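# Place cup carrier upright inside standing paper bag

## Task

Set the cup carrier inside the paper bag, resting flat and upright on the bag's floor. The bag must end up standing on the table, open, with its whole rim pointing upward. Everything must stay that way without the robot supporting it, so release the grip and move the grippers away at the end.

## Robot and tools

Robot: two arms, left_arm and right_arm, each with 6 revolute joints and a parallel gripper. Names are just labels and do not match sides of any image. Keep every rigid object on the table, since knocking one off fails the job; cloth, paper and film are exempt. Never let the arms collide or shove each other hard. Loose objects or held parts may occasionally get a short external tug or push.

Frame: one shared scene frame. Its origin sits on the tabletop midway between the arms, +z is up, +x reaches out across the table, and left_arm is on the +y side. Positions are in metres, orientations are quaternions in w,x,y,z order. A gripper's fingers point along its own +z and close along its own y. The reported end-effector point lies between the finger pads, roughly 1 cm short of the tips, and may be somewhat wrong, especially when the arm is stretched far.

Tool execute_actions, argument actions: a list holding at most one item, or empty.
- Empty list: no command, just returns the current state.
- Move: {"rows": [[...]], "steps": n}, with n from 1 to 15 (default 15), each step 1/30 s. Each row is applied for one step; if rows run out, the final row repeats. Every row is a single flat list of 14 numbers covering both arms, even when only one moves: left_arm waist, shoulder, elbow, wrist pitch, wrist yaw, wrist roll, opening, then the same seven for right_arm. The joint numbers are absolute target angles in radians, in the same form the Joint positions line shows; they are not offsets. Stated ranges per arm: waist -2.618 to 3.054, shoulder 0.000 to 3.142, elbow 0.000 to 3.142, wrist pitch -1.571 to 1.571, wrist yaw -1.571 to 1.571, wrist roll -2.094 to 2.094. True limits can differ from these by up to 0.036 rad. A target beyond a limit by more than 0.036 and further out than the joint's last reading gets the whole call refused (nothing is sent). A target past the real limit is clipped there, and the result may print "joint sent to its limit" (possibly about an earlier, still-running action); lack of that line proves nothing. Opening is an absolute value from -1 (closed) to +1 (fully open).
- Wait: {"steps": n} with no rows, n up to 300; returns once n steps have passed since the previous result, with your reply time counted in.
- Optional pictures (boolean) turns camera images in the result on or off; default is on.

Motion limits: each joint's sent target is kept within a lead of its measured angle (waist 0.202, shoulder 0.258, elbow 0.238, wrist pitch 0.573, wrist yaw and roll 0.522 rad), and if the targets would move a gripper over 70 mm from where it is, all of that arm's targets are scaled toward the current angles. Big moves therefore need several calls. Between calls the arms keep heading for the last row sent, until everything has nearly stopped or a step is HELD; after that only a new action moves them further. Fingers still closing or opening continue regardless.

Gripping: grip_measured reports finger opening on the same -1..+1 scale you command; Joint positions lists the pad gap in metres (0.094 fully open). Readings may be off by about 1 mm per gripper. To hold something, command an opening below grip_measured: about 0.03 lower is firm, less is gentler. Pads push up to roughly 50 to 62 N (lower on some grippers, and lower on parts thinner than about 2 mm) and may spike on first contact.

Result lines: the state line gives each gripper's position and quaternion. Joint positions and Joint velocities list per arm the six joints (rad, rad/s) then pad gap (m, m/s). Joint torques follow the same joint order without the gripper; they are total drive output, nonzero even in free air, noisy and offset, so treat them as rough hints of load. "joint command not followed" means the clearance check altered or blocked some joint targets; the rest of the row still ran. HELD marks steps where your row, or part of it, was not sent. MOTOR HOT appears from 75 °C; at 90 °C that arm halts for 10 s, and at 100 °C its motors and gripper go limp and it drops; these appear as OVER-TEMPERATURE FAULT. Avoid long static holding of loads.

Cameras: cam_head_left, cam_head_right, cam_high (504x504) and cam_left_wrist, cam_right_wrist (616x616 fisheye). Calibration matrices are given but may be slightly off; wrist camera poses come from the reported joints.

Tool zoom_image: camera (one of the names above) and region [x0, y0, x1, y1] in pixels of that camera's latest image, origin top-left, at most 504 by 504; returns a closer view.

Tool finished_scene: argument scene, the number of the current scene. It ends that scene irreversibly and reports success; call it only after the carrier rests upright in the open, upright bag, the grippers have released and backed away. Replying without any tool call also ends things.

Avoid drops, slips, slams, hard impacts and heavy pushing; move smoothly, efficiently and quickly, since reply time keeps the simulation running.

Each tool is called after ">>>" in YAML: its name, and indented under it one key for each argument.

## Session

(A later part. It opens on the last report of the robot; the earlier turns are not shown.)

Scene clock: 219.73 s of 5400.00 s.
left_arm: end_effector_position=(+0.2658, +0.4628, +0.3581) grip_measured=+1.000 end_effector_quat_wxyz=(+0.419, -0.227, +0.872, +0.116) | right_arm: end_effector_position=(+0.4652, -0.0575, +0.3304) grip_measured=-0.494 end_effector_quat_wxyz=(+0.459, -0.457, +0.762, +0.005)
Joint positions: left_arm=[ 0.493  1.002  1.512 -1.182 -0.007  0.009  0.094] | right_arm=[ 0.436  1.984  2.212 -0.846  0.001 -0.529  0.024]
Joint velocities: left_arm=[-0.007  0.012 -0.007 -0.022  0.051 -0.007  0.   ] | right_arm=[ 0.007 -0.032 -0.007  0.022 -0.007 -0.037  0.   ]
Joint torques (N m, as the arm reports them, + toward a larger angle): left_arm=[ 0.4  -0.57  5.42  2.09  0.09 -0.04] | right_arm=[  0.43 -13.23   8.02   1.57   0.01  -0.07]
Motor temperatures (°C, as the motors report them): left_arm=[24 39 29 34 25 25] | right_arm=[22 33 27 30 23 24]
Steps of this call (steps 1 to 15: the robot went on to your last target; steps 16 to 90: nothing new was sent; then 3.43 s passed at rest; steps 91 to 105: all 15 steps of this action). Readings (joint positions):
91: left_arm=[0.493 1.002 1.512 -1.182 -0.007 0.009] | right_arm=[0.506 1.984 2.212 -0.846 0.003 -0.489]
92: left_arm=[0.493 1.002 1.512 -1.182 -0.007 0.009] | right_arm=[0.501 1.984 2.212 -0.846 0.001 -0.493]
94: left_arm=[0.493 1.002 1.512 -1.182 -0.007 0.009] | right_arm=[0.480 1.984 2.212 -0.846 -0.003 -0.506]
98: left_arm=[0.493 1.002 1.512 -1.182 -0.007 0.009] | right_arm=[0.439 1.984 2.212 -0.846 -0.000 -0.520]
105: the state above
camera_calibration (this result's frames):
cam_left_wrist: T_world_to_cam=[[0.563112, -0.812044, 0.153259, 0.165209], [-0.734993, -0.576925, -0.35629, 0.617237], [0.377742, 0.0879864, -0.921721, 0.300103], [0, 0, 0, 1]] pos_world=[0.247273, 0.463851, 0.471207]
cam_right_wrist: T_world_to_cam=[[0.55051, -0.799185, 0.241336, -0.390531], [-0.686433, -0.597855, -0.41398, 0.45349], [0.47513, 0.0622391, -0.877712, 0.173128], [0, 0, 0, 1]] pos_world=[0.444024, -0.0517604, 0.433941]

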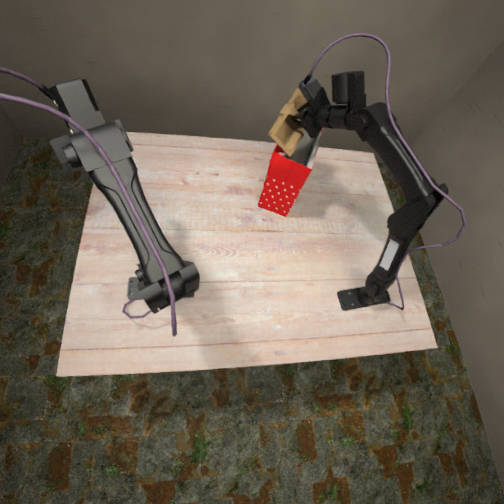

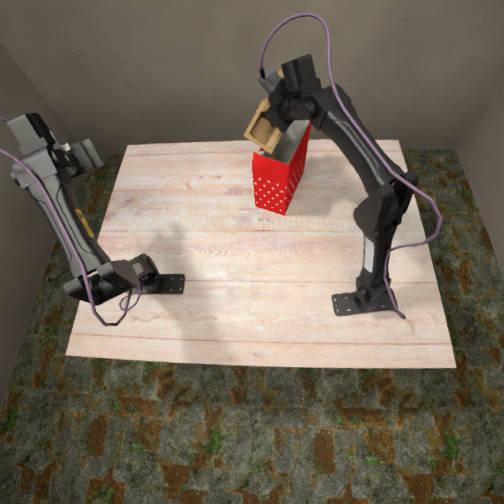

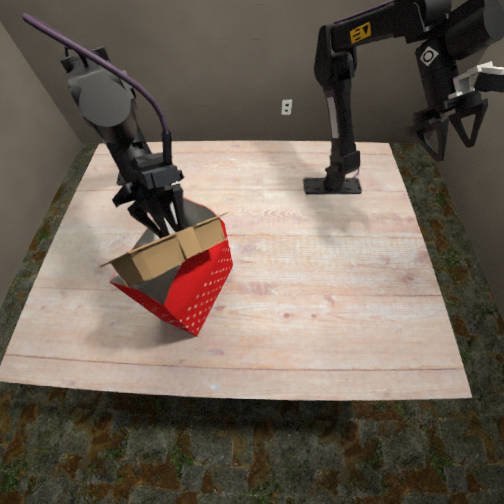

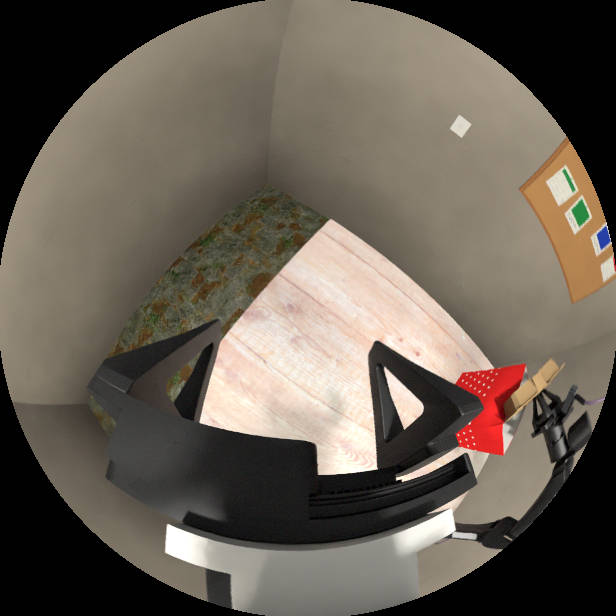

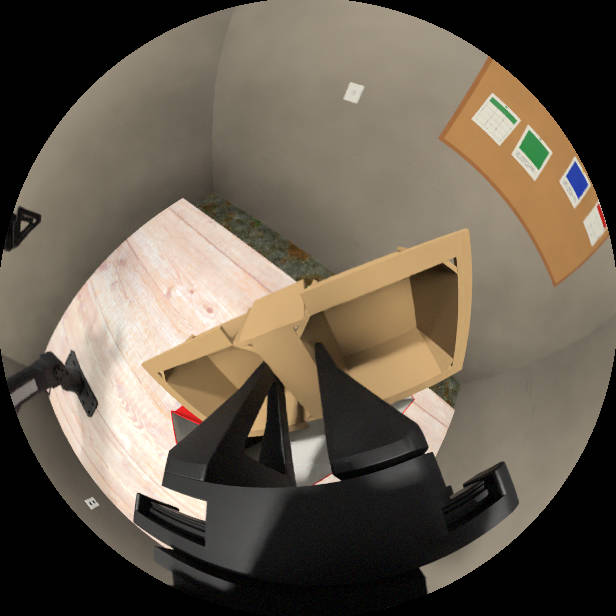

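>>> execute_actions:
  actions:
    - {"rows":[[0.5,1.0,1.5,-1.2,0,0,1,0.44,1.94,2.24,-0.85,0,-0.54,-0.75],[0.5,1.0,1.5,-1.2,0,0,1,0.44,1.92,2.25,-0.85,0,-0.54,-0.75],[0.5,1.0,1.5,-1.2,0,0,1,0.44,1.9,2.26,-0.85,0,-0.56,-0.75],[0.5,1.0,1.5,-1.2,0,0,1,0.44,1.9,2.26,-0.84,0,-0.6,-0.75],[0.5,1.0,1.5,-1.2,0,0,1,0.44,1.9,2.26,-0.83,0,-0.65,-0.75],[0.5,1.0,1.5,-1.2,0,0,1,0.44,1.9,2.25,-0.81,0,-0.7,-0.75],[0.5,1.0,1.5,-1.2,0,0,1,0.44,1.9,2.24,-0.79,0,-0.75,-0.75],[0.5,1.0,1.5,-1.2,0,0,1,0.45,1.9,2.23,-0.77,0,-0.8,-0.75]],"steps":15}

Scene clock: 237.97 s of 5400.00 s.
left_arm: end_effector_position=(+0.2658, +0.4628, +0.3581) grip_measured=+1.000 end_effector_quat_wxyz=(+0.419, -0.227, +0.872, +0.116) | right_arm: end_effector_position=(+0.4534, -0.0604, +0.3823) grip_measured=-0.495 end_effector_quat_wxyz=(+0.513, -0.527, +0.676, -0.053)
Joint positions: left_arm=[ 0.493  1.002  1.512 -1.182 -0.007  0.009  0.094] | right_arm=[ 0.443  1.907  2.213 -0.794  0.001 -0.764  0.024]
Joint velocities: left_arm=[-0.012  0.002 -0.032 -0.007 -0.037  0.007  0.   ] | right_arm=[-0.012 -0.012 -0.002 -0.066 -0.095 -0.168  0.   ]
Joint torques (N m, as the arm reports them, + toward a larger angle): left_arm=[ 0.42 -0.57  5.43  2.09  0.09 -0.05] | right_arm=[  0.51 -10.88   8.08   1.85  -0.01  -0.06]
Motor temperatures (°C, as the motors report them): left_arm=[24 39 29 34 25 25] | right_arm=[22 34 28 30 23 24]
Steps of this call (steps 1 to 15: the robot went on to your last target; steps 16 to 90: nothing new was sent; then 14.73 s passed at rest; steps 91 to 105: all 15 steps of this action). Readings (joint positions):
91: left_arm=[0.493 1.002 1.512 -1.182 -0.007 0.009] | right_arm=[0.436 1.982 2.212 -0.846 0.001 -0.531]
92: left_arm=[0.493 1.002 1.512 -1.182 -0.007 0.009] | right_arm=[0.436 1.978 2.212 -0.847 0.001 -0.531]
94: left_arm=[0.493 1.002 1.512 -1.182 -0.007 0.009] | right_arm=[0.436 1.962 2.212 -0.851 0.001 -0.544]
98: left_arm=[0.493 1.002 1.512 -1.182 -0.007 0.009] | right_arm=[0.436 1.920 2.213 -0.832 0.001 -0.650]
105: the state above
camera_calibration (this result's frames):
cam_left_wrist: T_world_to_cam=[[0.563112, -0.812044, 0.153259, 0.165209], [-0.734993, -0.576925, -0.35629, 0.617237], [0.377742, 0.0879864, -0.921721, 0.300103], [0, 0, 0, 1]] pos_world=[0.247273, 0.463851, 0.471207]
cam_right_wrist: T_world_to_cam=[[0.574574, -0.690468, 0.439453, -0.479], [-0.503872, -0.721533, -0.474872, 0.398227], [0.644964, 0.0514212, -0.762481, 0.102802], [0, 0, 0, 1]] pos_world=[0.409572, -0.0486863, 0.47799]

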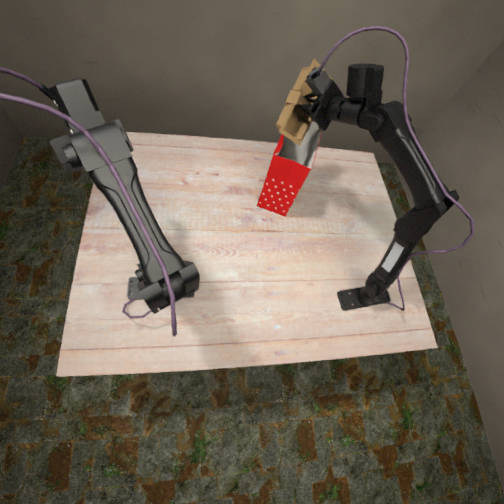

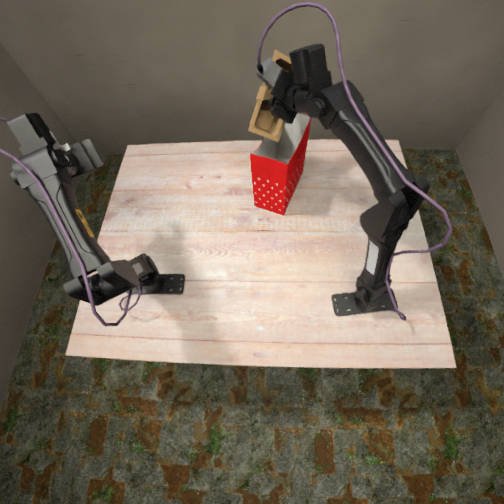

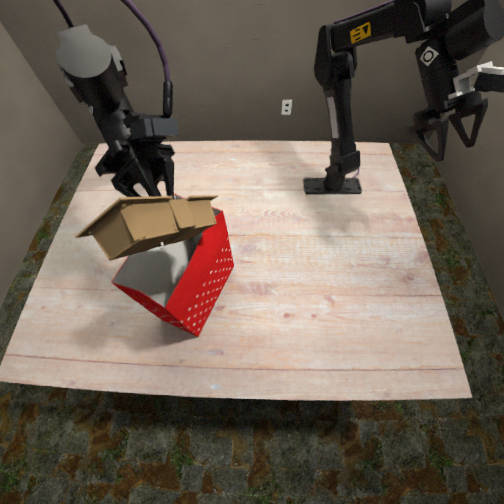

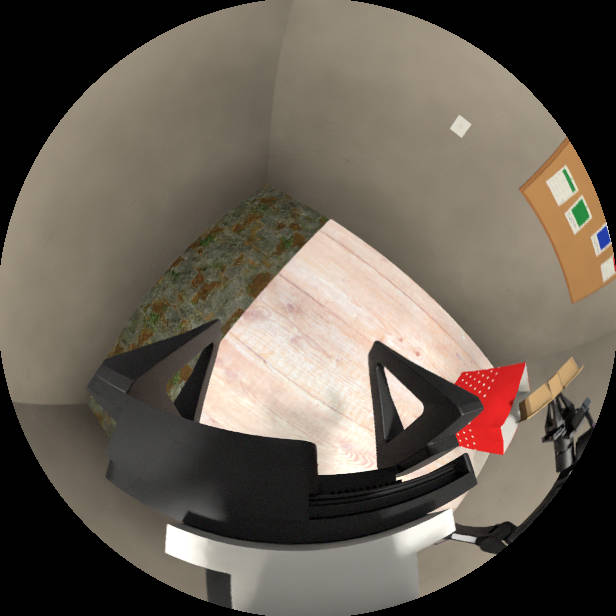

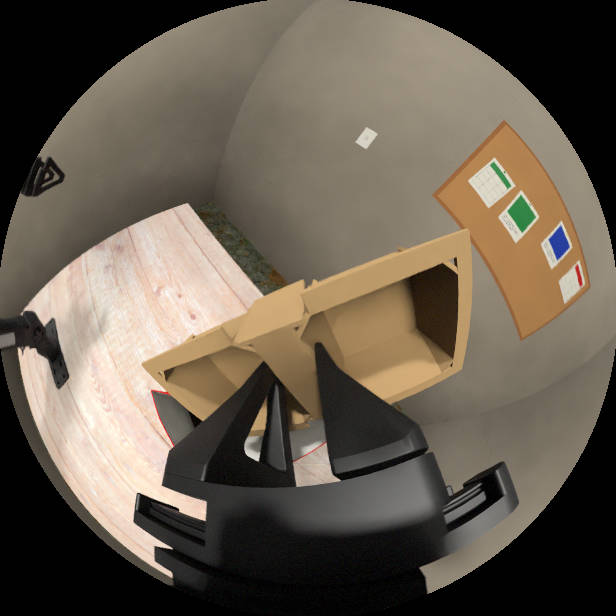

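>>> execute_actions:
  actions:
    - {"rows":[[0.5,1.0,1.5,-1.2,0,0,1,0.45,1.91,2.23,-0.78,0,-0.8,-0.75],[0.5,1.0,1.5,-1.2,0,0,1,0.45,1.93,2.23,-0.8,0,-0.8,-0.75],[0.5,1.0,1.5,-1.2,0,0,1,0.45,1.95,2.23,-0.82,0,-0.8,-0.75],[0.5,1.0,1.5,-1.2,0,0,1,0.45,1.97,2.23,-0.84,0,-0.79,-0.75],[0.5,1.0,1.5,-1.2,0,0,1,0.45,1.99,2.23,-0.86,0,-0.78,-0.75]],"steps":15}

Scene clock: 247.27 s of 5400.00 s.
left_arm: end_effector_position=(+0.2658, +0.4628, +0.3581) grip_measured=+1.000 end_effector_quat_wxyz=(+0.419, -0.227, +0.872, +0.116) | right_arm: end_effector_position=(+0.4679, -0.0512, +0.3178) grip_measured=-0.509 end_effector_quat_wxyz=(+0.446, -0.557, +0.699, -0.051)
Joint positions: left_arm=[ 0.493  1.002  1.512 -1.182 -0.007  0.009  0.094] | right_arm=[ 0.443  2.009  2.213 -0.843  0.    -0.787  0.023]
Joint velocities: left_arm=[-0.017 -0.012  0.017 -0.022 -0.007 -0.022  0.   ] | right_arm=[-0.007 -0.042 -0.007  0.037  0.037  0.022  0.001]
Joint torques (N m, as the arm reports them, + toward a larger angle): left_arm=[ 0.41 -0.61  5.44  2.09  0.09 -0.05] | right_arm=[  0.55 -12.81   8.15   1.35   0.01   0.04]
Motor temperatures (°C, as the motors report them): left_arm=[24 39 29 34 25 25] | right_arm=[22 33 28 31 23 24]
Steps of this call (steps 1 to 30: the robot went on to your last target; steps 31 to 90: nothing new was sent; then 5.80 s passed at rest; steps 91 to 105: all 15 steps of this action). Readings (joint positions):
91: left_arm=[0.493 1.002 1.512 -1.182 -0.007 0.009] | right_arm=[0.443 1.907 2.213 -0.791 0.001 -0.794]
92: left_arm=[0.493 1.002 1.512 -1.182 -0.007 0.009] | right_arm=[0.443 1.909 2.213 -0.791 0.001 -0.794]
94: left_arm=[0.493 1.002 1.512 -1.182 -0.007 0.009] | right_arm=[0.443 1.920 2.213 -0.793 0.001 -0.794]
98: left_arm=[0.493 1.002 1.512 -1.182 -0.007 0.009] | right_arm=[0.443 1.975 2.213 -0.818 0.001 -0.791]
105: the state above
camera_calibration (this result's frames):
cam_left_wrist: T_world_to_cam=[[0.563112, -0.812044, 0.153259, 0.165209], [-0.734993, -0.576925, -0.35629, 0.617237], [0.377742, 0.0879864, -0.921721, 0.300103], [0, 0, 0, 1]] pos_world=[0.247273, 0.463851, 0.471207]
cam_right_wrist: T_world_to_cam=[[0.634348, -0.640988, 0.432131, -0.475738], [-0.542904, -0.767336, -0.341247, 0.354947], [0.550325, -0.0181366, -0.834753, 0.107431], [0, 0, 0, 1]] pos_world=[0.435364, -0.0306301, 0.416385]

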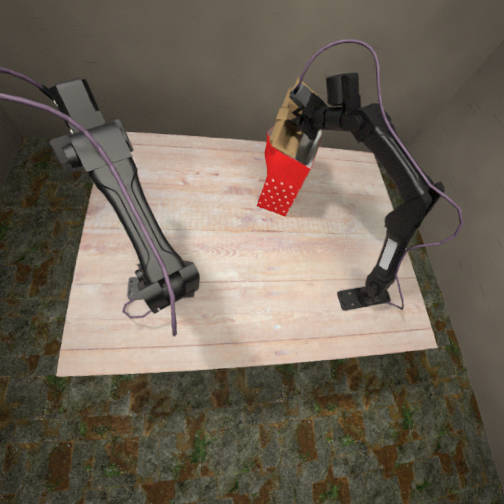

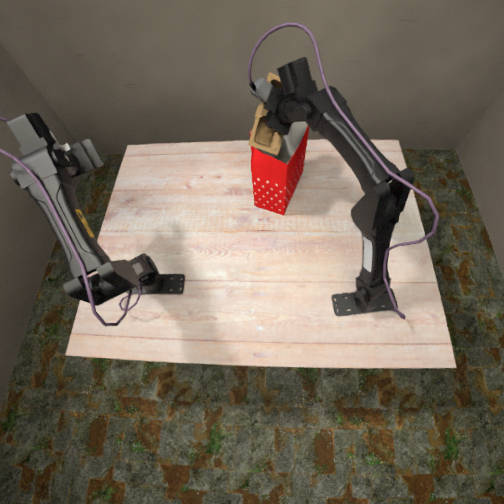

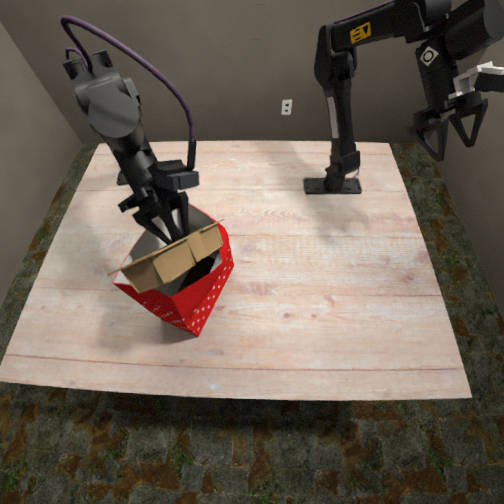

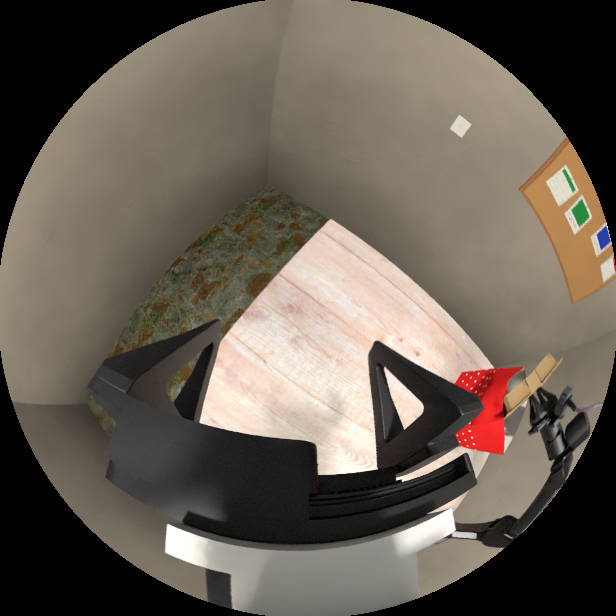

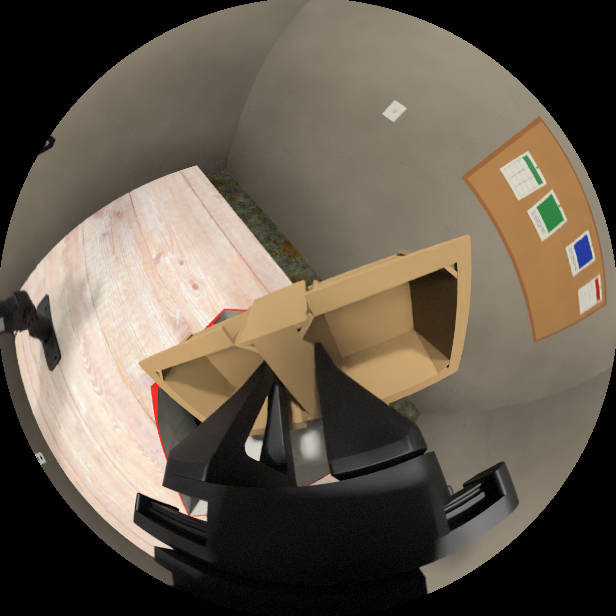

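>>> execute_actions:
  actions:
    - {"rows":[[0.5,1.0,1.5,-1.2,0,0,1,0.45,1.97,2.22,-0.85,0,-0.78,-0.75],[0.5,1.0,1.5,-1.2,0,0,1,0.45,1.94,2.22,-0.86,0,-0.78,-0.75],[0.5,1.0,1.5,-1.2,0,0,1,0.44,1.91,2.22,-0.88,0,-0.78,-0.75],[0.5,1.0,1.5,-1.2,0,0,1,0.43,1.88,2.21,-0.9,0,-0.78,-0.75],[0.5,1.0,1.5,-1.2,0,0,1,0.42,1.86,2.19,-0.93,0,-0.78,-0.75],[0.5,1.0,1.5,-1.2,0,0,1,0.42,1.86,2.17,-0.96,0,-0.77,-0.75],[0.5,1.0,1.5,-1.2,0,0,1,0.42,1.87,2.15,-0.98,0,-0.76,-0.75]],"steps":15}

Scene clock: 255.93 s of 5400.00 s.
left_arm: end_effector_position=(+0.2658, +0.4628, +0.3581) grip_measured=+1.000 end_effector_quat_wxyz=(+0.419, -0.227, +0.872, +0.116) | right_arm: end_effector_position=(+0.4309, -0.0852, +0.3529) grip_measured=-0.509 end_effector_quat_wxyz=(+0.443, -0.546, +0.709, -0.051)
Joint positions: left_arm=[ 0.493  1.002  1.512 -1.182 -0.007  0.009  0.094] | right_arm=[ 0.425  1.863  2.169 -0.952  0.    -0.771  0.023]
Joint velocities: left_arm=[-0.027  0.017 -0.007 -0.037 -0.037  0.037  0.   ] | right_arm=[-0.012  0.046 -0.105 -0.183  0.007  0.051 -0.   ]
Joint torques (N m, as the arm reports them, + toward a larger angle): left_arm=[ 0.42 -0.59  5.41  2.09  0.09 -0.05] | right_arm=[-0.51 -9.26  5.64  1.53 -0.04  0.08]
Motor temperatures (°C, as the motors report them): left_arm=[24 39 29 34 25 25] | right_arm=[22 34 28 31 23 24]
Steps of this call (steps 1 to 15: the robot went on to your last target; steps 16 to 90: nothing new was sent; then 5.17 s passed at rest; steps 91 to 105: all 15 steps of this action). Readings (joint positions):
91: left_arm=[0.493 1.002 1.512 -1.182 -0.007 0.009] | right_arm=[0.443 2.007 2.213 -0.843 0.000 -0.786]
92: left_arm=[0.493 1.002 1.512 -1.182 -0.007 0.009] | right_arm=[0.443 2.002 2.213 -0.844 0.000 -0.786]
94: left_arm=[0.493 1.002 1.512 -1.182 -0.007 0.009] | right_arm=[0.442 1.979 2.211 -0.858 0.000 -0.786]
98: left_arm=[0.493 1.002 1.512 -1.182 -0.007 0.009] | right_arm=[0.431 1.887 2.184 -0.913 0.000 -0.780]
105: the state above
camera_calibration (this result's frames):
cam_left_wrist: T_world_to_cam=[[0.563112, -0.812044, 0.153259, 0.165209], [-0.734993, -0.576925, -0.35629, 0.617237], [0.377742, 0.0879864, -0.921721, 0.300103], [0, 0, 0, 1]] pos_world=[0.247273, 0.463851, 0.471207]
cam_right_wrist: T_world_to_cam=[[0.621938, -0.660901, 0.420004, -0.481275], [-0.567612, -0.749981, -0.339625, 0.33229], [0.539453, -0.0271737, -0.841577, 0.162827], [0, 0, 0, 1]] pos_world=[0.400097, -0.0644399, 0.452023]

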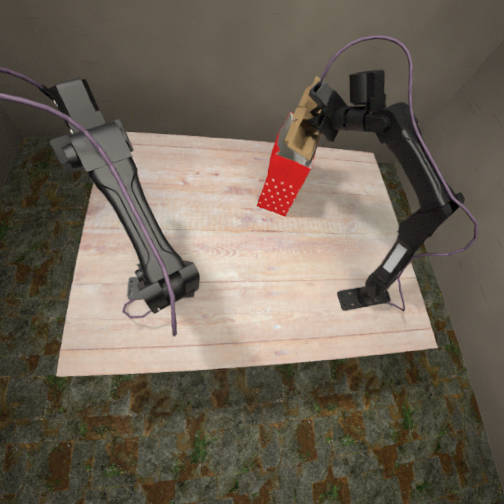

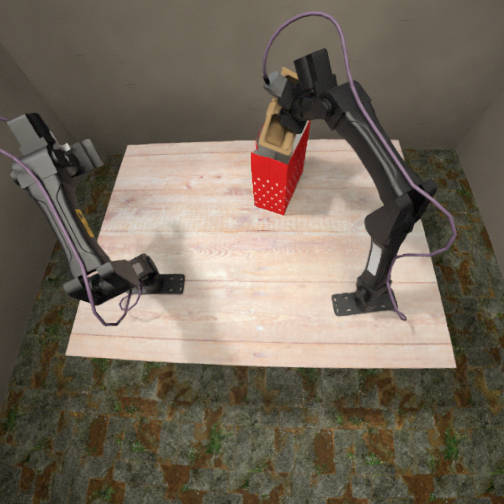

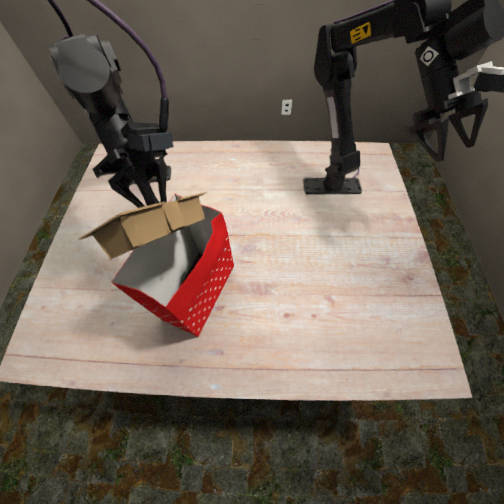

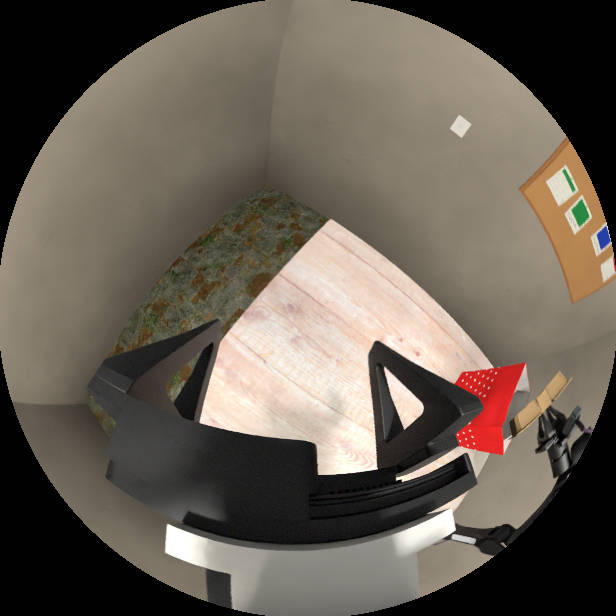

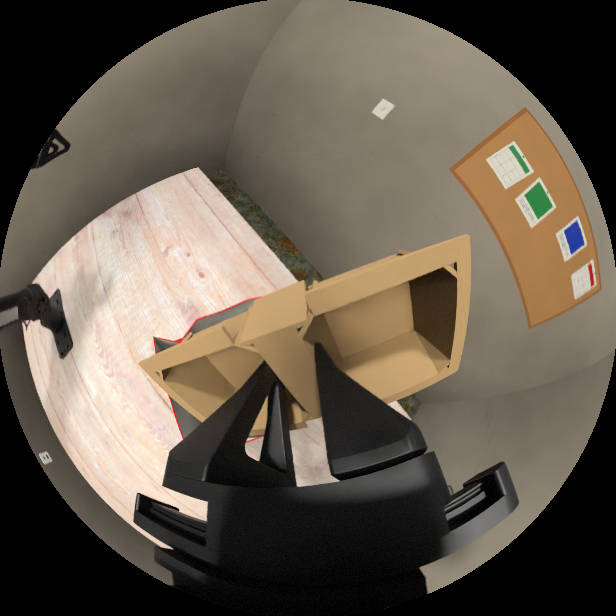

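>>> execute_actions:
  actions:
    - {"rows":[[0.5,1.0,1.5,-1.2,0,0,1,0.42,1.88,2.15,-0.98,0,-0.76,-0.75],[0.5,1.0,1.5,-1.2,0,0,1,0.42,1.9,2.15,-0.98,0,-0.75,-0.75],[0.5,1.0,1.5,-1.2,0,0,1,0.42,1.92,2.15,-0.99,0,-0.74,-0.75],[0.5,1.0,1.5,-1.2,0,0,1,0.42,1.94,2.15,-1.0,0,-0.73,-0.75],[0.5,1.0,1.5,-1.2,0,0,1,0.42,1.96,2.15,-1.01,0,-0.72,-0.75]],"steps":15}

Scene clock: 262.43 s of 5400.00 s.
left_arm: end_effector_position=(+0.2658, +0.4628, +0.3581) grip_measured=+1.000 end_effector_quat_wxyz=(+0.419, -0.227, +0.872, +0.116) | right_arm: end_effector_position=(+0.4421, -0.0784, +0.2767) grip_measured=-0.509 end_effector_quat_wxyz=(+0.357, -0.555, +0.750, -0.034)
Joint positions: left_arm=[ 0.493  1.002  1.512 -1.182 -0.007  0.009  0.094] | right_arm=[ 0.425  1.981  2.152 -1.007  0.    -0.732  0.023]
Joint velocities: left_arm=[-0.007 -0.012  0.022 -0.051 -0.022  0.007  0.   ] | right_arm=[ 0.017 -0.027 -0.002 -0.037  0.007 -0.037 -0.001]
Joint torques (N m, as the arm reports them, + toward a larger angle): left_arm=[ 0.4  -0.61  5.39  2.1   0.09 -0.05] | right_arm=[ -0.59 -12.59   6.62   1.31   0.03   0.07]
Motor temperatures (°C, as the motors report them): left_arm=[24 38 29 34 25 25] | right_arm=[22 33 27 31 23 24]
Steps of this call (steps 1 to 30: the robot went on to your last target; steps 31 to 90: nothing new was sent; then 3.00 s passed at rest; steps 91 to 105: all 15 steps of this action). Readings (joint positions):
91: left_arm=[0.493 1.002 1.512 -1.182 -0.007 0.009] | right_arm=[0.425 1.873 2.161 -0.973 0.000 -0.770]
92: left_arm=[0.493 1.002 1.512 -1.182 -0.007 0.009] | right_arm=[0.425 1.875 2.161 -0.973 0.000 -0.768]
94: left_arm=[0.493 1.002 1.512 -1.182 -0.007 0.009] | right_arm=[0.425 1.888 2.161 -0.973 0.000 -0.760]
98: left_arm=[0.493 1.002 1.512 -1.182 -0.007 0.009] | right_arm=[0.425 1.948 2.161 -0.983 0.000 -0.742]
105: the state above
camera_calibration (this result's frames):
cam_left_wrist: T_world_to_cam=[[0.563112, -0.812044, 0.153259, 0.165209], [-0.734993, -0.576925, -0.35629, 0.617237], [0.377742, 0.0879864, -0.921721, 0.300103], [0, 0, 0, 1]] pos_world=[0.247273, 0.463851, 0.471207]
cam_right_wrist: T_world_to_cam=[[0.673682, -0.649635, 0.352316, -0.455056], [-0.633899, -0.75303, -0.176401, 0.30177], [0.379901, -0.104495, -0.919106, 0.17875], [0, 0, 0, 1]] pos_world=[0.429948, -0.0497002, 0.377846]

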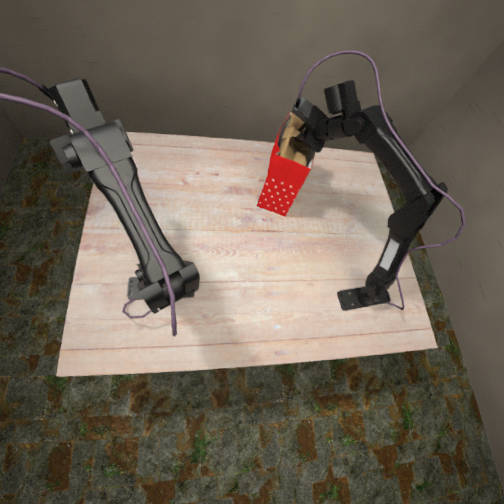

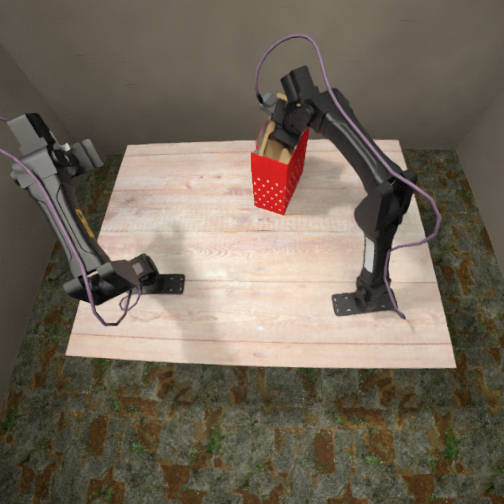

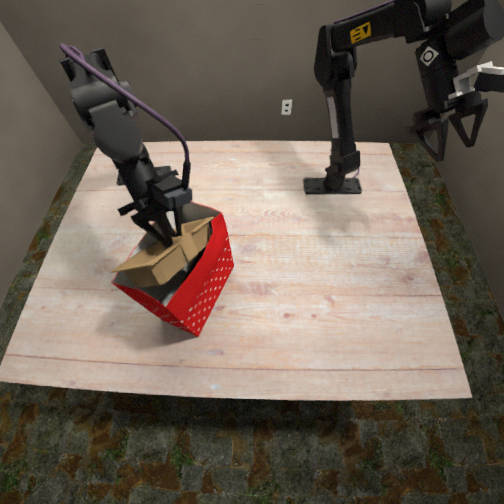

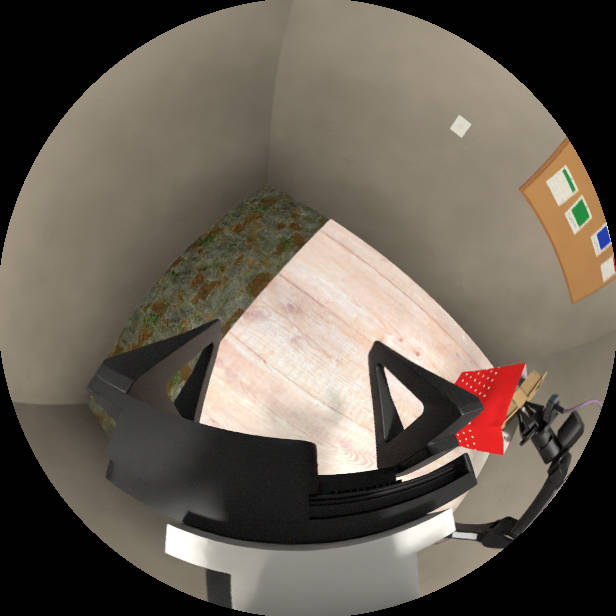

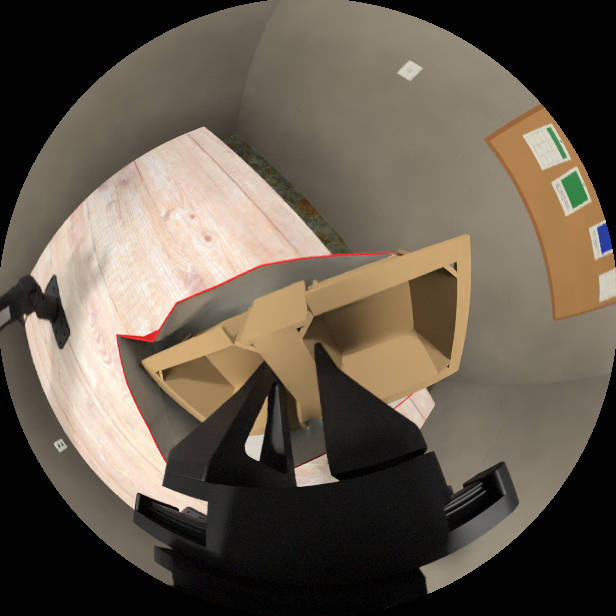

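>>> execute_actions:
  actions:
    - {"rows":[[0.5,1.0,1.5,-1.2,0,0,1,0.43,1.97,2.14,-1.02,0,-0.72,-0.75],[0.5,1.0,1.5,-1.2,0,0,1,0.44,1.985,2.13,-1.03,0,-0.71,-0.75],[0.5,1.0,1.5,-1.2,0,0,1,0.44,2.0,2.12,-1.04,0,-0.7,-0.75],[0.5,1.0,1.5,-1.2,0,0,1,0.44,2.015,2.11,-1.05,0,-0.69,-0.75],[0.5,1.0,1.5,-1.2,0,0,1,0.44,2.03,2.1,-1.06,0,-0.68,-0.75]],"steps":15}

Scene clock: 269.70 s of 5400.00 s.
left_arm: end_effector_position=(+0.2658, +0.4628, +0.3581) grip_measured=+1.000 end_effector_quat_wxyz=(+0.419, -0.227, +0.872, +0.116) | right_arm: end_effector_position=(+0.4348, -0.0777, +0.2185) grip_measured=-0.509 end_effector_quat_wxyz=(+0.283, -0.558, +0.780, -0.020)
Joint positions: left_arm=[ 0.493  1.002  1.512 -1.182 -0.007  0.009  0.094] | right_arm=[ 0.433  2.047  2.104 -1.053  0.    -0.691  0.023]
Joint velocities: left_arm=[ 0.002 -0.002 -0.002 -0.007 -0.066 -0.051  0.   ] | right_arm=[ 0.002 -0.002 -0.012 -0.022 -0.007 -0.022 -0.   ]
Joint torques (N m, as the arm reports them, + toward a larger angle): left_arm=[ 0.4  -0.63  5.41  2.09  0.09 -0.05] | right_arm=[  0.62 -13.12   6.61   1.08   0.     0.09]
Motor temperatures (°C, as the motors report them): left_arm=[24 38 29 34 25 25] | right_arm=[22 34 27 31 23 24]
Steps of this call (steps 1 to 15: the robot went on to your last target; steps 16 to 90: nothing new was sent; then 3.77 s passed at rest; steps 91 to 105: all 15 steps of this action). Readings (joint positions):
91: left_arm=[0.493 1.002 1.512 -1.182 -0.007 0.009] | right_arm=[0.425 1.981 2.152 -1.007 0.000 -0.729]
92: left_arm=[0.493 1.002 1.512 -1.182 -0.007 0.009] | right_arm=[0.426 1.981 2.152 -1.009 0.000 -0.728]
94: left_arm=[0.493 1.002 1.512 -1.182 -0.007 0.009] | right_arm=[0.428 1.983 2.146 -1.012 0.000 -0.720]
98: left_arm=[0.493 1.002 1.512 -1.182 -0.007 0.009] | right_arm=[0.433 2.014 2.123 -1.028 0.000 -0.702]
105: the state above
camera_calibration (this result's frames):
cam_left_wrist: T_world_to_cam=[[0.563112, -0.812044, 0.153259, 0.165209], [-0.734993, -0.576925, -0.35629, 0.617237], [0.377742, 0.0879864, -0.921721, 0.300103], [0, 0, 0, 1]] pos_world=[0.247273, 0.463851, 0.471207]
cam_right_wrist: T_world_to_cam=[[0.705906, -0.646544, 0.289271, -0.429215], [-0.667581, -0.74379, -0.033338, 0.271509], [0.236711, -0.169578, -0.956667, 0.19356], [0, 0, 0, 1]] pos_world=[0.438422, -0.0427373, 0.318383]

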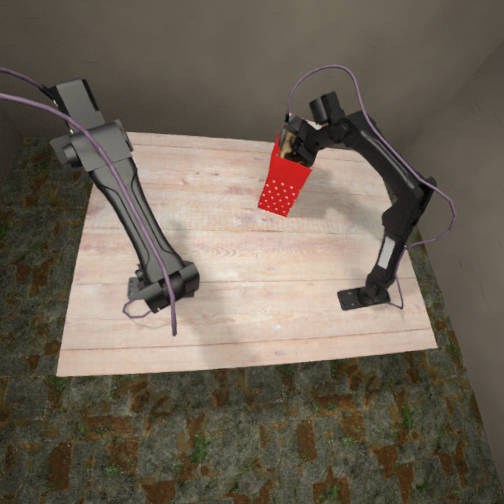

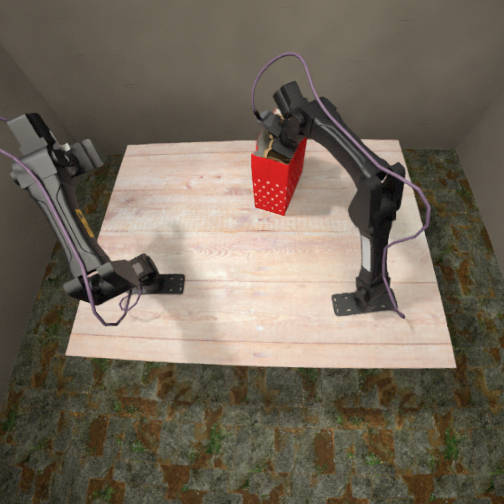

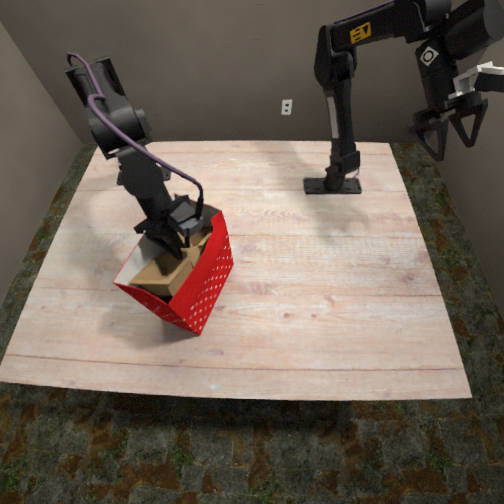

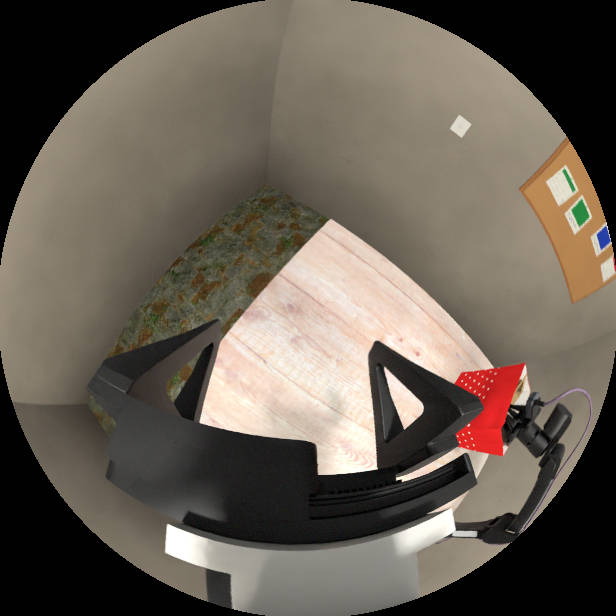

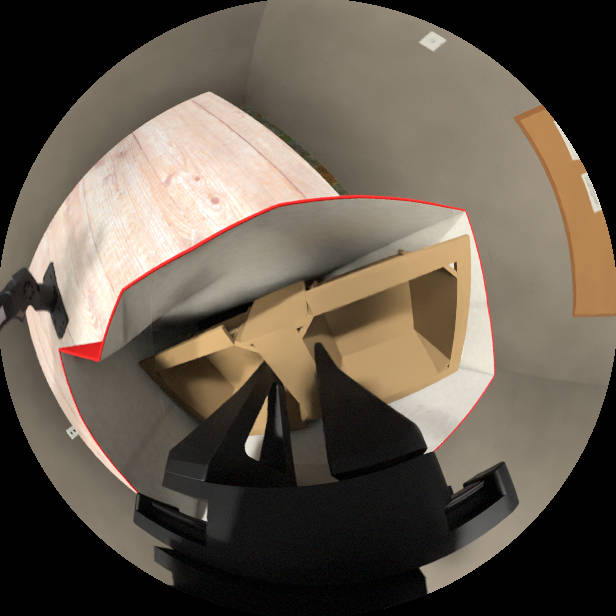

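>>> execute_actions:
  actions:
    - {"rows":[[0.5,1.0,1.5,-1.2,0,0,1,0.44,2.04,2.1,-1.08,0,-0.67,-0.75],[0.5,1.0,1.5,-1.2,0,0,1,0.44,2.05,2.1,-1.1,0,-0.66,-0.75],[0.5,1.0,1.5,-1.2,0,0,1,0.44,2.06,2.1,-1.13,0,-0.65,-0.75],[0.5,1.0,1.5,-1.2,0,0,1,0.44,2.07,2.1,-1.16,0,-0.64,-0.75],[0.5,1.0,1.5,-1.2,0,0,1,0.44,2.07,2.1,-1.16,0,-0.64,-0.75],[0.5,1.0,1.5,-1.2,0,0,1,0.44,2.07,2.1,-1.16,0,-0.64,-0.75],[0.5,1.0,1.5,-1.2,0,0,1,0.44,2.07,2.1,-1.16,0,-0.64,-0.75],[0.5,1.0,1.5,-1.2,0,0,1,0.44,2.07,2.1,-1.16,0,-0.64,-0.75],[0.5,1.0,1.5,-1.2,0,0,1,0.44,2.07,2.1,-1.16,0,-0.64,-0.75],[0.5,1.0,1.5,-1.2,0,0,1,0.44,2.07,2.1,-1.16,0,-0.64,-0.75],[0.5,1.0,1.5,-1.2,0,0,1,0.44,2.07,2.1,-1.16,0,-0.64,-0.2]],"steps":15}
  pictures: false

>>> execute_actions:
  actions:
    - {"rows":[[0.5,1.0,1.5,-1.2,0,0,1,0.44,2.07,2.1,-1.16,0,-0.64,-0.2],[0.5,1.0,1.5,-1.2,0,0,1,0.44,2.07,2.1,-1.16,0,-0.64,-0.2],[0.5,1.0,1.5,-1.2,0,0,1,0.44,2.07,2.1,-1.16,0,-0.64,-0.2],[0.5,1.0,1.5,-1.2,0,0,1,0.44,2.05,2.11,-1.14,0,-0.64,-0.3],[0.5,1.0,1.5,-1.2,0,0,1,0.44,2.02,2.13,-1.11,0,-0.64,-0.4],[0.5,1.0,1.5,-1.2,0,0,1,0.44,1.99,2.15,-1.08,0,-0.64,-0.4],[0.5,1.0,1.5,-1.2,0,0,1,0.44,1.96,2.17,-1.04,0,-0.64,-0.4],[0.5,1.0,1.5,-1.2,0,0,1,0.44,1.93,2.19,-1.0,0,-0.64,-0.4],[0.5,1.0,1.5,-1.2,0,0,1,0.44,1.9,2.21,-0.97,0,-0.64,-0.4],[0.5,1.0,1.5,-1.2,0,0,1,0.44,1.86,2.23,-0.95,0,-0.64,-0.4],[0.5,1.0,1.5,-1.2,0,0,1,0.44,1.82,2.25,-0.95,0,-0.64,-0.4],[0.5,1.0,1.5,-1.2,0,0,1,0.44,1.78,2.27,-0.95,0,-0.64,-0.4]],"steps":15}

Scene clock: 282.97 s of 5400.00 s.
left_arm: end_effector_position=(+0.2658, +0.4628, +0.3581) grip_measured=+1.000 end_effector_quat_wxyz=(+0.419, -0.227, +0.872, +0.116) | right_arm: end_effector_position=(+0.4206, -0.0865, +0.1939) grip_measured=-0.202 end_effector_quat_wxyz=(+0.226, -0.550, +0.804, -0.012)
Joint positions: left_arm=[ 0.493  1.002  1.512 -1.182 -0.007  0.009  0.094] | right_arm=[ 0.433  2.075  2.104 -1.142  0.    -0.651  0.037]
Joint velocities: left_arm=[ 0.002 -0.002  0.007  0.037 -0.051 -0.051  0.   ] | right_arm=[-0.007  0.007  0.002 -0.051 -0.022 -0.022  0.001]
Joint torques (N m, as the arm reports them, + toward a larger angle): left_arm=[ 0.42 -0.58  5.44  2.09  0.09 -0.05] | right_arm=[  0.64 -12.4    6.39   0.82   0.     0.02]
Motor temperatures (°C, as the motors report them): left_arm=[24 38 29 34 25 25] | right_arm=[22 35 27 30 23 24]
Steps of this call (steps 1 to 15: the robot went on to your last target; steps 16 to 90: nothing new was sent; then 9.77 s passed at rest; steps 91 to 105: all 15 steps of this action). Readings (joint positions):
91: left_arm=[0.493 1.002 1.512 -1.182 -0.007 0.009] | right_arm=[0.433 2.047 2.104 -1.055 0.000 -0.687]
92: left_arm=[0.493 1.002 1.512 -1.182 -0.007 0.009] | right_arm=[0.433 2.047 2.104 -1.059 0.000 -0.684]
94: left_arm=[0.493 1.002 1.512 -1.182 -0.007 0.009] | right_arm=[0.433 2.050 2.104 -1.079 0.000 -0.673]
98: left_arm=[0.493 1.002 1.512 -1.182 -0.007 0.009] | right_arm=[0.433 2.066 2.104 -1.121 0.000 -0.659]
105: the state above

Scene clock: 283.47 s of 5400.00 s.
left_arm: end_effector_position=(+0.2658, +0.4628, +0.3581) grip_measured=+1.000 end_effector_quat_wxyz=(+0.419, -0.227, +0.872, +0.116) | right_arm: end_effector_position=(+0.4219, -0.0857, +0.3199) grip_measured=-0.398 end_effector_quat_wxyz=(+0.389, -0.520, +0.760, -0.019)
Joint positions: left_arm=[ 0.493  1.002  1.512 -1.182 -0.007  0.009  0.094] | right_arm=[ 0.433  1.897  2.172 -1.047  0.    -0.649  0.028]
Joint velocities: left_arm=[ 0.017  0.002  0.007 -0.037  0.051 -0.022  0.   ] | right_arm=[ 0.002 -0.657  0.374  0.315  0.007  0.022  0.   ]
Joint torques (N m, as the arm reports them, + toward a larger angle): left_arm=[ 0.43 -0.63  5.4   2.08  0.09 -0.06] | right_arm=[  0.32 -11.85   9.03   1.48   0.01   0.02]
Motor temperatures (°C, as the motors report them): left_arm=[24 38 29 34 25 25] | right_arm=[22 35 27 30 23 24]
Steps of this call (steps 1 to 15: all 15 steps of this action). Readings (joint positions):
1: left_arm=[0.493 1.002 1.512 -1.182 -0.007 0.009] | right_arm=[0.433 2.075 2.104 -1.143 0.000 -0.651]
2: left_arm=[0.493 1.002 1.512 -1.182 -0.007 0.009] | right_arm=[0.433 2.075 2.104 -1.144 0.000 -0.650]
4: left_arm=[0.493 1.002 1.512 -1.182 -0.007 0.009] | right_arm=[0.433 2.075 2.104 -1.144 0.000 -0.650]
8: left_arm=[0.493 1.002 1.512 -1.182 -0.007 0.009] | right_arm=[0.433 2.042 2.105 -1.119 0.000 -0.649]
15: the state above
camera_calibration (this result's frames):
cam_left_wrist: T_world_to_cam=[[0.563112, -0.812044, 0.153259, 0.165209], [-0.734993, -0.576925, -0.35629, 0.617237], [0.377742, 0.0879864, -0.921721, 0.300103], [0, 0, 0, 1]] pos_world=[0.247273, 0.463851, 0.471207]
cam_right_wrist: T_world_to_cam=[[0.63005, -0.710751, 0.312842, -0.435568], [-0.665561, -0.701791, -0.254003, 0.333719], [0.400082, -0.0481811, -0.915212, 0.220414], [0, 0, 0, 1]] pos_world=[0.408356, -0.06476, 0.422755]

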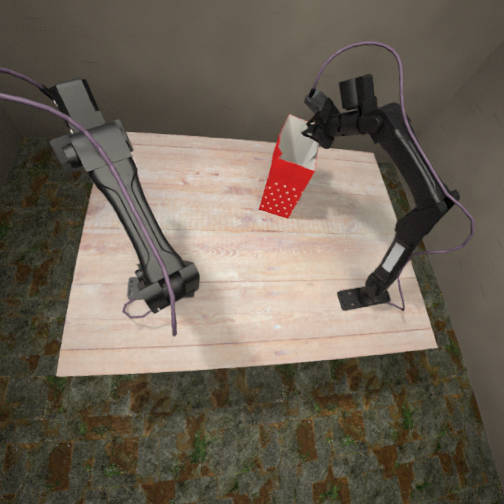

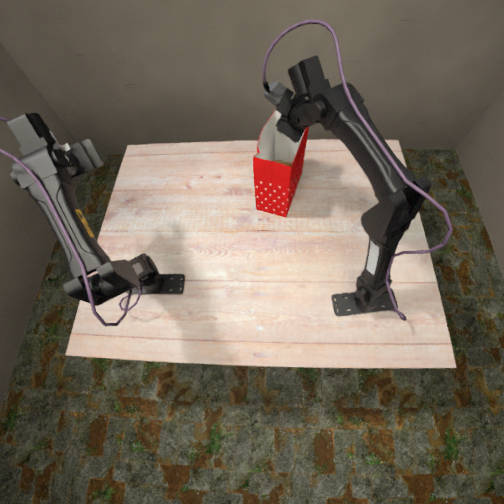

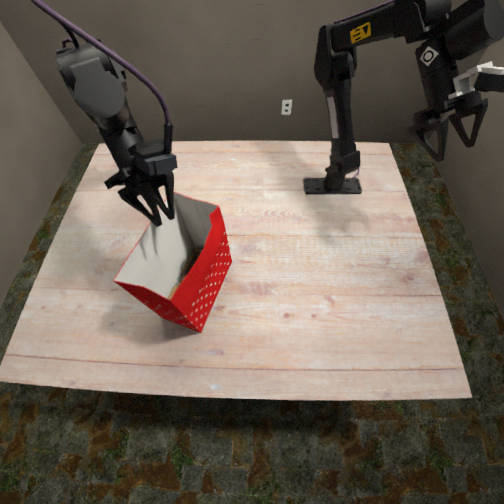

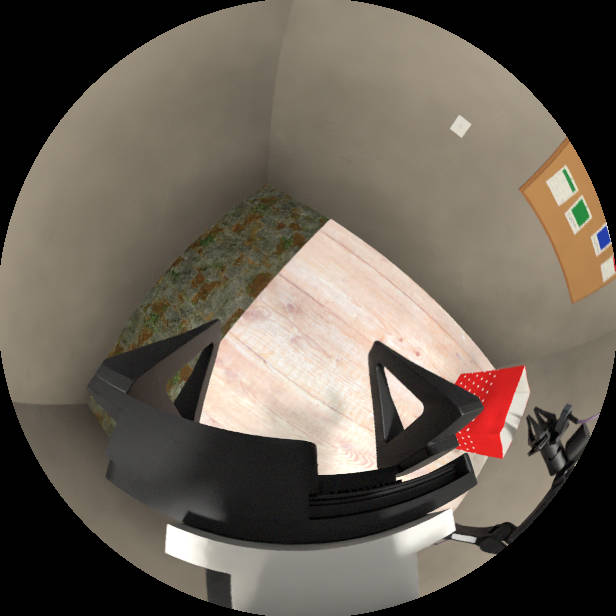

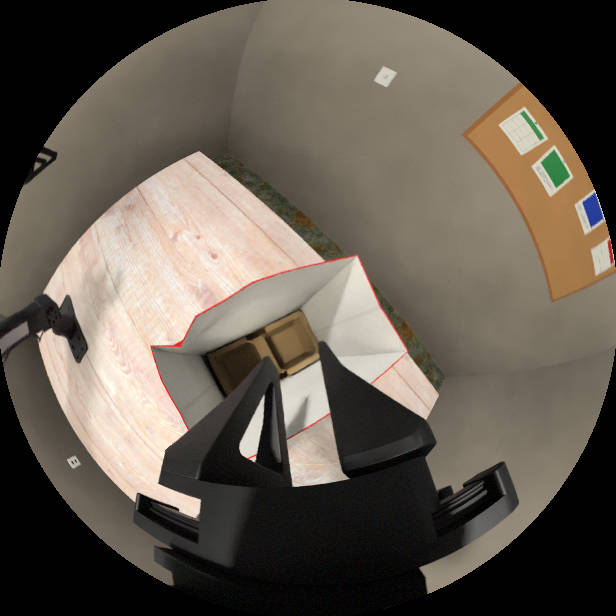

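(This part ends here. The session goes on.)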